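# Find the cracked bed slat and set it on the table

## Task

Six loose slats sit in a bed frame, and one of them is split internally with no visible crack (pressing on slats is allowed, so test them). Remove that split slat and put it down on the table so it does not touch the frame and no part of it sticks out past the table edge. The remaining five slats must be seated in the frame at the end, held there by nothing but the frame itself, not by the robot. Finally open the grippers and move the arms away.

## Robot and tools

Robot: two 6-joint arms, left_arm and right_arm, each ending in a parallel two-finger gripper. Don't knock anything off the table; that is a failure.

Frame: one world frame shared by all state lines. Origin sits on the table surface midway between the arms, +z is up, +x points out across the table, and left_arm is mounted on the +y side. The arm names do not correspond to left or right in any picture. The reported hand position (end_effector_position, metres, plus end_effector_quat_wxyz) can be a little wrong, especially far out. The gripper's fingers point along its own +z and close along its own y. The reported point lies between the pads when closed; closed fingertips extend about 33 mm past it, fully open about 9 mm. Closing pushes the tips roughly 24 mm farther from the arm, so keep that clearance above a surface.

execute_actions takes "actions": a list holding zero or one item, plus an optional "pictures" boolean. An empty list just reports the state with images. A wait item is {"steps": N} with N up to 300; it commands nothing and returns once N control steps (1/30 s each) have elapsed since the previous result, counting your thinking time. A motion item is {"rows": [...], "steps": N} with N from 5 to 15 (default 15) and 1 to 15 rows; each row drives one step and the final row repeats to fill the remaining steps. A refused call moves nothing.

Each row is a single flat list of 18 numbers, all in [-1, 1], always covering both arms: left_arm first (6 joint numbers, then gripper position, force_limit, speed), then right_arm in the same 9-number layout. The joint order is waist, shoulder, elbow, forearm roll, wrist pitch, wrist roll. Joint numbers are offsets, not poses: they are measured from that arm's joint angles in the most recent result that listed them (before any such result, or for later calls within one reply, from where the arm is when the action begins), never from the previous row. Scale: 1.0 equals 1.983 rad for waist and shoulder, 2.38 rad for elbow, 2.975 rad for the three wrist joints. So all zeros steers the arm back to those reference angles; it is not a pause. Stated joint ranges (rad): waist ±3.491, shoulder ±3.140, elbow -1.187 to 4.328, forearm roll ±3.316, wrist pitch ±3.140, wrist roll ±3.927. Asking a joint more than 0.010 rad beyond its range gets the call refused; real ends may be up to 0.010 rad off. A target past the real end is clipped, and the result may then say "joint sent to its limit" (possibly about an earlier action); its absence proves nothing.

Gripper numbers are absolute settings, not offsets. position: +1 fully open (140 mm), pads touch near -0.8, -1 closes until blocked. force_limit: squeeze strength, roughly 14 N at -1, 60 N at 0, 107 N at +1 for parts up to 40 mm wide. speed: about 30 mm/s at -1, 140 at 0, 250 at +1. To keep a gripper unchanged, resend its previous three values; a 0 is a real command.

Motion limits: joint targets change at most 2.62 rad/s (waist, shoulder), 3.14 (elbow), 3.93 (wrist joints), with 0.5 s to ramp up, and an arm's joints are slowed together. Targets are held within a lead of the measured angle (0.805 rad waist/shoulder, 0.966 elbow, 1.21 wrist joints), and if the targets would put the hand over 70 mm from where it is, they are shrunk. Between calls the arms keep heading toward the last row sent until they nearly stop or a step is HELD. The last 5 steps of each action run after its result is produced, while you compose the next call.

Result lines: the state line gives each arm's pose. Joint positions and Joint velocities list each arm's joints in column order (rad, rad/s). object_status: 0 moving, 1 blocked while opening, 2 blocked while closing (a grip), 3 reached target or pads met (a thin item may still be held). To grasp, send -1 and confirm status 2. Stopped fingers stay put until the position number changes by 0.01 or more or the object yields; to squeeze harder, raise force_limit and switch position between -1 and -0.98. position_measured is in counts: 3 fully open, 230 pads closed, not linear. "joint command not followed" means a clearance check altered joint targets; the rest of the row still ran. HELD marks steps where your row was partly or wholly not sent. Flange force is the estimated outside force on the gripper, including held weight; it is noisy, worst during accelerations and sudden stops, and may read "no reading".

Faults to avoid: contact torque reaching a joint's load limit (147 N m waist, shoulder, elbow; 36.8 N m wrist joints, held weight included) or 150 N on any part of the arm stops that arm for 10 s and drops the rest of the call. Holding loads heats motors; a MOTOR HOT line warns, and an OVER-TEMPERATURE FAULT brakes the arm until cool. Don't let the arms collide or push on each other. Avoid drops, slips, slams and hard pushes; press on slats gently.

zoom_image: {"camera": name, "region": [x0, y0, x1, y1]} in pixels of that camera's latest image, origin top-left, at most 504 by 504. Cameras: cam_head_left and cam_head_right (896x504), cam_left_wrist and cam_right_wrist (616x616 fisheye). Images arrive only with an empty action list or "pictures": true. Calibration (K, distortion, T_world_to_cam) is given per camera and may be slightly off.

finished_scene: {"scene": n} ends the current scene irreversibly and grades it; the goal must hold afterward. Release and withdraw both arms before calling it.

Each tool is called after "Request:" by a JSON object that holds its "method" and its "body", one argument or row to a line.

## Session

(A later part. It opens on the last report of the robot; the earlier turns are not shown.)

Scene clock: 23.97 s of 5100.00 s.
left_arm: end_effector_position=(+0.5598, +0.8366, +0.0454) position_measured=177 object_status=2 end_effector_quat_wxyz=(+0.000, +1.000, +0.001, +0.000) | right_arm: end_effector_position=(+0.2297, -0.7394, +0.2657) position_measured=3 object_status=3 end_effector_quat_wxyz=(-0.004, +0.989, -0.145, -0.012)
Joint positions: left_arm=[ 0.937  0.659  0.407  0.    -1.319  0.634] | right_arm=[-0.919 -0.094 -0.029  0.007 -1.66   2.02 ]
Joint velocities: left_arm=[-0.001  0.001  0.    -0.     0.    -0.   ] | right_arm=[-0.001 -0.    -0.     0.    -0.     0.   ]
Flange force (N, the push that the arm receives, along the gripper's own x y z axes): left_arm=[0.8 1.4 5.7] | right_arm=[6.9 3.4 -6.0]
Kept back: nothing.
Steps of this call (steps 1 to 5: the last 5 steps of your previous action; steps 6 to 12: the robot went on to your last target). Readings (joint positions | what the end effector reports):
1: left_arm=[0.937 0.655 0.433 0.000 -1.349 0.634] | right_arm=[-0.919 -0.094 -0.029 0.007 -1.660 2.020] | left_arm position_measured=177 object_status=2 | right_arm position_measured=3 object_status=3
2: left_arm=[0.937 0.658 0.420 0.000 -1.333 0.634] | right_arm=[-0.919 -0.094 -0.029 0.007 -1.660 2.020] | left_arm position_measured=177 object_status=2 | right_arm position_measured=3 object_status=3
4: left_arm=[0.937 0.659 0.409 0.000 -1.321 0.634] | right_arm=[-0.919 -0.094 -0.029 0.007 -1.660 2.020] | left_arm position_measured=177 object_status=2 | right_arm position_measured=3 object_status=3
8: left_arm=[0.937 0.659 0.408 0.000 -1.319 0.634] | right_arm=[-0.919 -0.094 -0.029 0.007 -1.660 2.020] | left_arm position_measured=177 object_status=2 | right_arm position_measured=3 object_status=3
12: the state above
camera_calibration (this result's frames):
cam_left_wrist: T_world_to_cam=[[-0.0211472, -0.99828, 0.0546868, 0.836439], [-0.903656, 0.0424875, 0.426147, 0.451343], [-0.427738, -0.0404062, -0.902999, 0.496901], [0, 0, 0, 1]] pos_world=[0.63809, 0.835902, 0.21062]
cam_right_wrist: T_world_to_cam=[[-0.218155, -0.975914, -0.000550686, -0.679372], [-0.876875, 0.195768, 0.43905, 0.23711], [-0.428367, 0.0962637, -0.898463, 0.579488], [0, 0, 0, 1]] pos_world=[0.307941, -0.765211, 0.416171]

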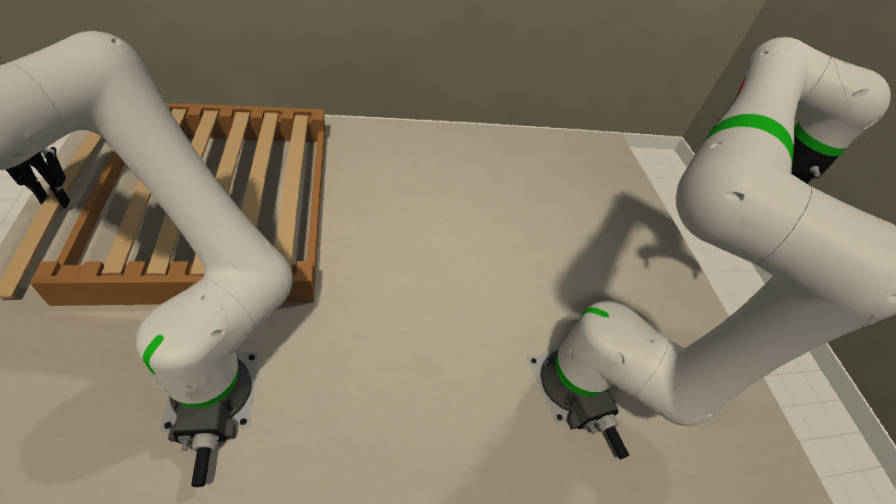

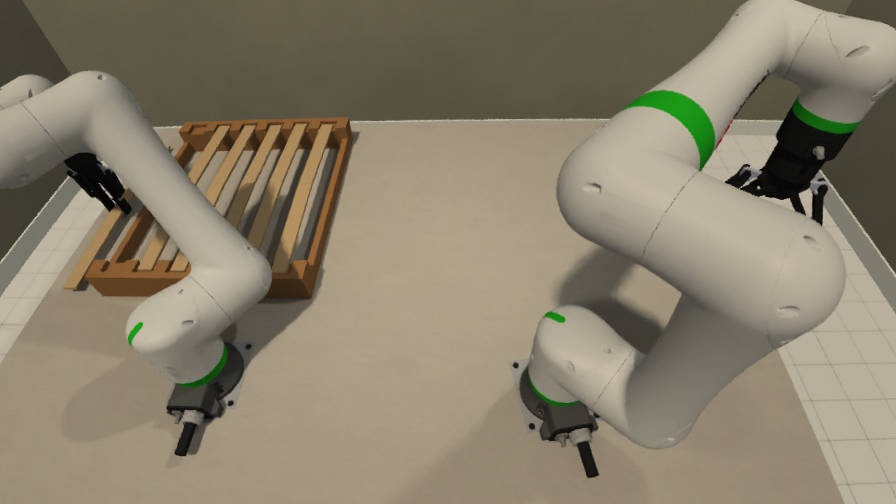

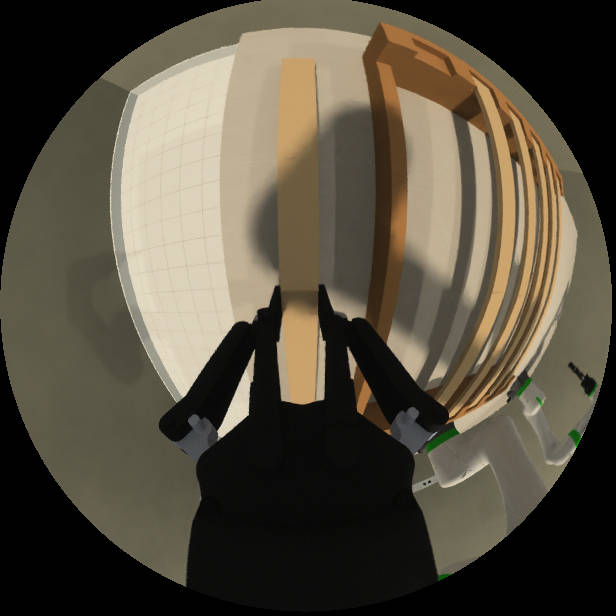

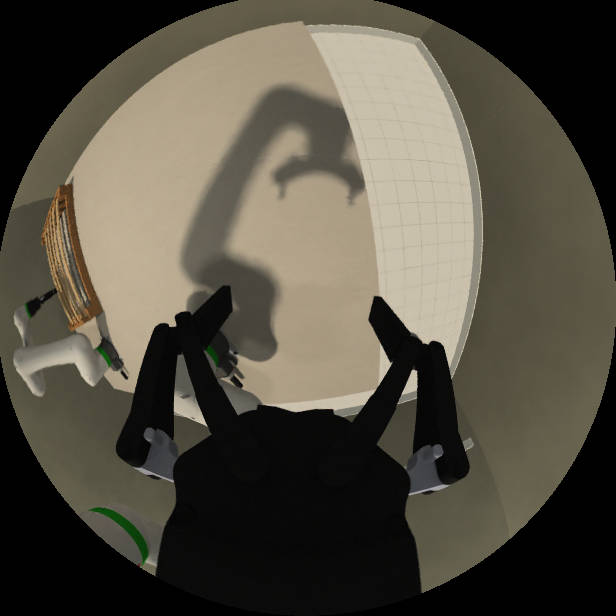

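Request:
{"method": "execute_actions", "body": {
  "actions": [
    {"rows":[[0,0,-0.007,0,0.0056,0,-1,0,-0.5,0,0,0,0,0,0,1,0,0]],"steps":10}
  ]
}}

Request:
{"method": "execute_actions", "body": {
  "actions": [
    {"rows":[[0,0,0,0,0,0,-0.1,0,-0.5,0,0,0,0,0,0,1,0,0]],"steps":12}
  ]
}}

Request:
{"method": "execute_actions", "body": {
  "actions": [
    {"rows":[[0,-0.06,0.16,0,-0.168,0,-0.1,0,-0.5,0,0,0,0,0,0,1,0,0]]}
  ]
}}

Request:
{"method": "execute_actions", "body": {
  "actions": [
    {"steps":18}
  ],
  "pictures": true
}}

Scene clock: 24.33 s of 5100.00 s.
left_arm: end_effector_position=(+0.5587, +0.8352, +0.0390) position_measured=177 object_status=2 end_effector_quat_wxyz=(+0.000, +1.000, +0.001, +0.000) | right_arm: end_effector_position=(+0.2297, -0.7394, +0.2657) position_measured=3 object_status=3 end_effector_quat_wxyz=(-0.004, +0.989, -0.145, -0.012)
Joint positions: left_arm=[ 0.937  0.66   0.392  0.    -1.304  0.634] | right_arm=[-0.919 -0.094 -0.029  0.007 -1.66   2.02 ]
Joint velocities: left_arm=[ 0.     0.001 -0.03  -0.001  0.034  0.   ] | right_arm=[ 0. -0. -0. -0.  0. -0.]
Flange force (N, the push that the arm receives, along the gripper's own x y z axes): left_arm=[-1.5 2.2 6.5] | right_arm=[3.1 1.7 -2.9]
Steps of this call (steps 1 to 6: the robot went on to your last target; steps 7 to 11: the first 5 steps of this action). Readings (joint positions | what the end effector reports):
7: left_arm=[0.937 0.659 0.407 0.000 -1.318 0.634] | right_arm=[-0.919 -0.094 -0.029 0.007 -1.660 2.020] | left_arm position_measured=177 object_status=2 | right_arm position_measured=3 object_status=3
8: left_arm=[0.937 0.659 0.404 0.000 -1.314 0.634] | right_arm=[-0.919 -0.094 -0.029 0.007 -1.660 2.020] | left_arm position_measured=177 object_status=2 | right_arm position_measured=3 object_status=3
10: left_arm=[0.937 0.660 0.394 0.000 -1.305 0.634] | right_arm=[-0.919 -0.094 -0.029 0.007 -1.660 2.020] | left_arm position_measured=177 object_status=2 | right_arm position_measured=3 object_status=3
11: the state above

Scene clock: 24.73 s of 5100.00 s.
left_arm: end_effector_position=(+0.5587, +0.8351, +0.0384) position_measured=152 object_status=0 end_effector_quat_wxyz=(+0.000, +1.000, +0.001, +0.000) | right_arm: end_effector_position=(+0.2297, -0.7394, +0.2657) position_measured=3 object_status=3 end_effector_quat_wxyz=(-0.004, +0.989, -0.145, -0.012)
Joint positions: left_arm=[ 0.937  0.659  0.391  0.    -1.302  0.634] | right_arm=[-0.919 -0.094 -0.029  0.007 -1.66   2.02 ]
Joint velocities: left_arm=[-0.     0.001 -0.001 -0.     0.    -0.   ] | right_arm=[0.001 0.    0.    0.    0.    0.   ]
Flange force (N, the push that the arm receives, along the gripper's own x y z axes): left_arm=[2.9 -0.9 2.5] | right_arm=[3.3 3.1 -3.2]
Steps of this call (steps 1 to 5: the last 5 steps of your previous action; steps 6 to 12: the first 7 steps of this action, its rows measured from where the robot was after step 5). Readings (joint positions | what the end effector reports):
5: left_arm=[0.937 0.659 0.391 0.000 -1.302 0.634] | right_arm=[-0.919 -0.094 -0.029 0.007 -1.660 2.020] | left_arm position_measured=177 object_status=2 | right_arm position_measured=3 object_status=3
6: left_arm=[0.937 0.659 0.391 0.000 -1.302 0.634] | right_arm=[-0.919 -0.094 -0.029 0.007 -1.660 2.020] | left_arm position_measured=177 object_status=0 | right_arm position_measured=3 object_status=3
7: left_arm=[0.937 0.659 0.391 0.000 -1.302 0.634] | right_arm=[-0.919 -0.094 -0.029 0.007 -1.660 2.020] | left_arm position_measured=177 object_status=0 | right_arm position_measured=3 object_status=3
9: left_arm=[0.937 0.659 0.391 0.000 -1.302 0.634] | right_arm=[-0.919 -0.094 -0.029 0.007 -1.660 2.020] | left_arm position_measured=165 object_status=0 | right_arm position_measured=3 object_status=3
12: the state above

Scene clock: 25.23 s of 5100.00 s.
left_arm: end_effector_position=(+0.5571, +0.8330, +0.1463) position_measured=141 object_status=3 end_effector_quat_wxyz=(-0.000, +1.000, +0.001, +0.000) | right_arm: end_effector_position=(+0.2297, -0.7394, +0.2657) position_measured=3 object_status=3 end_effector_quat_wxyz=(-0.004, +0.989, -0.145, -0.012)
Joint positions: left_arm=[ 0.937  0.606  0.562  0.    -1.526  0.634] | right_arm=[-0.919 -0.094 -0.029  0.007 -1.66   2.02 ]
Joint velocities: left_arm=[ 0.001 -0.207  0.66   0.    -0.86  -0.001] | right_arm=[-0.    -0.     0.     0.001  0.    -0.   ]
Flange force (N, the push that the arm receives, along the gripper's own x y z axes): left_arm=[4.4 -3.8 3.1] | right_arm=[4.4 4.2 -5.0]
Steps of this call (steps 1 to 5: the last 5 steps of your previous action; steps 6 to 15: the first 10 steps of this action, its rows measured from where the robot was after step 5). Readings (joint positions | what the end effector reports):
5: left_arm=[0.937 0.659 0.391 0.000 -1.302 0.634] | right_arm=[-0.919 -0.094 -0.029 0.007 -1.660 2.020] | left_arm position_measured=141 object_status=0 | right_arm position_measured=3 object_status=3
6: left_arm=[0.937 0.659 0.391 0.000 -1.302 0.634] | right_arm=[-0.919 -0.094 -0.029 0.007 -1.660 2.020] | left_arm position_measured=141 object_status=0 | right_arm position_measured=3 object_status=3
7: left_arm=[0.937 0.659 0.395 0.000 -1.307 0.634] | right_arm=[-0.919 -0.094 -0.029 0.007 -1.660 2.020] | left_arm position_measured=141 object_status=0 | right_arm position_measured=3 object_status=3
9: left_arm=[0.937 0.650 0.422 0.000 -1.343 0.634] | right_arm=[-0.919 -0.094 -0.029 0.007 -1.660 2.020] | left_arm position_measured=141 object_status=3 | right_arm position_measured=3 object_status=3
13: left_arm=[0.937 0.620 0.517 0.000 -1.467 0.634] | right_arm=[-0.919 -0.094 -0.029 0.007 -1.660 2.020] | left_arm position_measured=141 object_status=3 | right_arm position_measured=3 object_status=3
15: the state above

Scene clock: 25.83 s of 5100.00 s.
left_arm: end_effector_position=(+0.5373, +0.8058, +0.2785) position_measured=141 object_status=3 end_effector_quat_wxyz=(+0.000, +1.000, +0.001, +0.000) | right_arm: end_effector_position=(+0.2297, -0.7394, +0.2657) position_measured=3 object_status=3 end_effector_quat_wxyz=(-0.004, +0.989, -0.145, -0.012)
Joint positions: left_arm=[ 0.937  0.541  0.772  0.    -1.802  0.634] | right_arm=[-0.919 -0.094 -0.029  0.007 -1.66   2.02 ]
Joint velocities: left_arm=[ 0.    -0.001  0.001 -0.001 -0.    -0.   ] | right_arm=[ 0.     0.    -0.     0.001  0.    -0.   ]
Flange force (N, the push that the arm receives, along the gripper's own x y z axes): left_arm=[4.4 -2.5 -0.8] | right_arm=[4.3 2.3 -6.1]
Kept back: nothing.
Steps of this call (steps 1 to 5: the last 5 steps of your previous action; steps 6 to 18: the robot went on to your last target). Readings (joint positions | what the end effector reports):
1: left_arm=[0.937 0.599 0.584 0.000 -1.555 0.634] | right_arm=[-0.919 -0.094 -0.029 0.007 -1.660 2.020] | left_arm position_measured=141 object_status=3 | right_arm position_measured=3 object_status=3
2: left_arm=[0.937 0.592 0.606 0.000 -1.585 0.634] | right_arm=[-0.919 -0.094 -0.029 0.007 -1.660 2.020] | left_arm position_measured=141 object_status=3 | right_arm position_measured=3 object_status=3
4: left_arm=[0.937 0.578 0.651 0.000 -1.643 0.634] | right_arm=[-0.919 -0.094 -0.029 0.007 -1.660 2.020] | left_arm position_measured=141 object_status=3 | right_arm position_measured=3 object_status=3
8: left_arm=[0.937 0.552 0.736 0.000 -1.754 0.634] | right_arm=[-0.919 -0.094 -0.029 0.007 -1.660 2.020] | left_arm position_measured=141 object_status=3 | right_arm position_measured=3 object_status=3
18: the state above
camera_calibration (this result's frames):
cam_left_wrist: T_world_to_cam=[[-0.021274, -0.998268, 0.0548454, 0.792505], [-0.903602, 0.0426746, 0.426242, 0.332777], [-0.427845, -0.0404905, -0.902945, 0.696665], [0, 0, 0, 1]] pos_world=[0.615622, 0.805139, 0.443742]
cam_right_wrist: T_world_to_cam=[[-0.218155, -0.975914, -0.000550748, -0.679372], [-0.876875, 0.195768, 0.43905, 0.23711], [-0.428367, 0.0962638, -0.898463, 0.579488], [0, 0, 0, 1]] pos_world=[0.307941, -0.765211, 0.416171]

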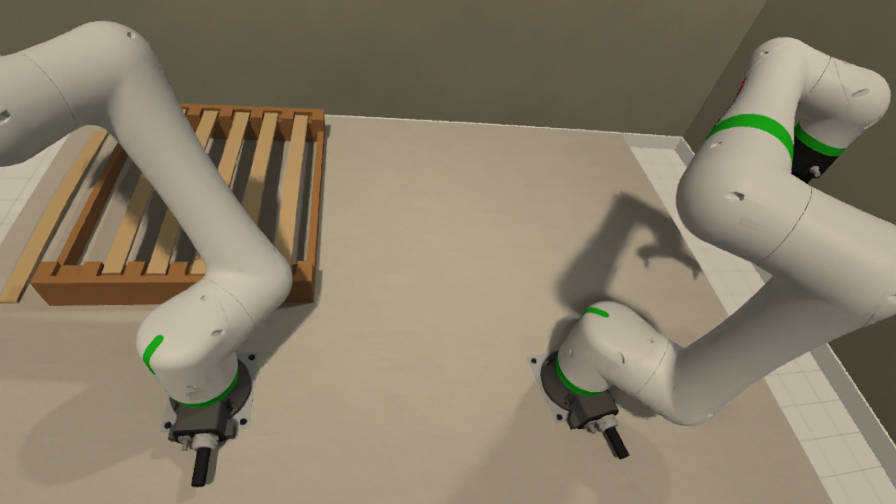

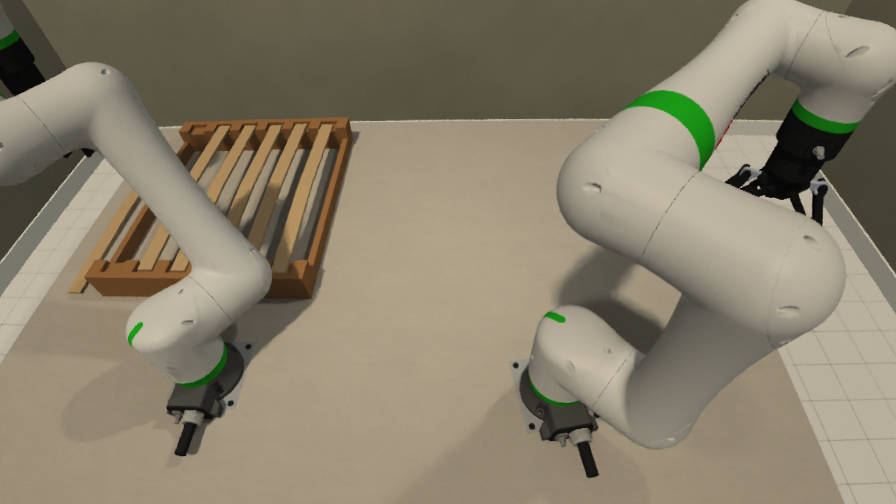

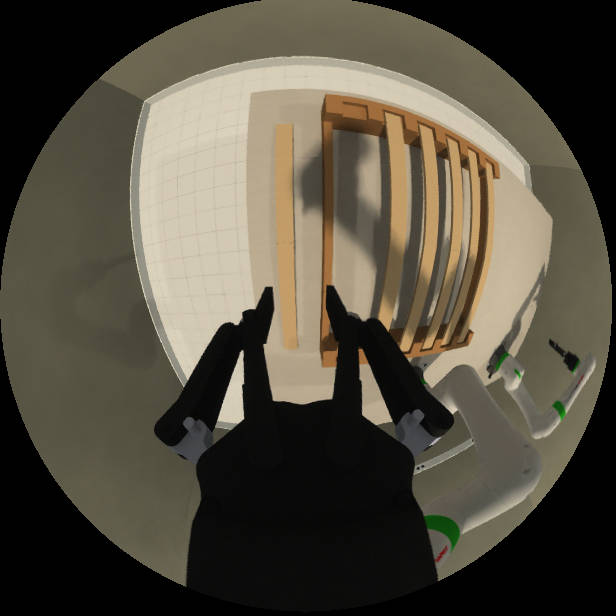

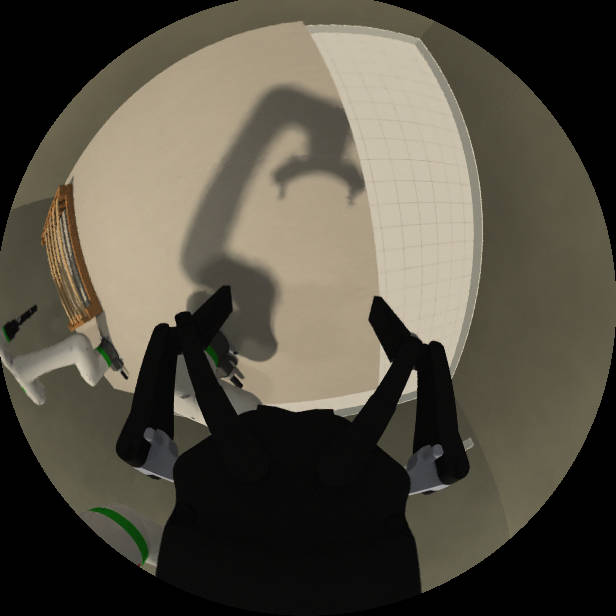

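Request:
{"method": "finished_scene", "body": {
  "scene": 1
}}

The scene is finished: the task was done.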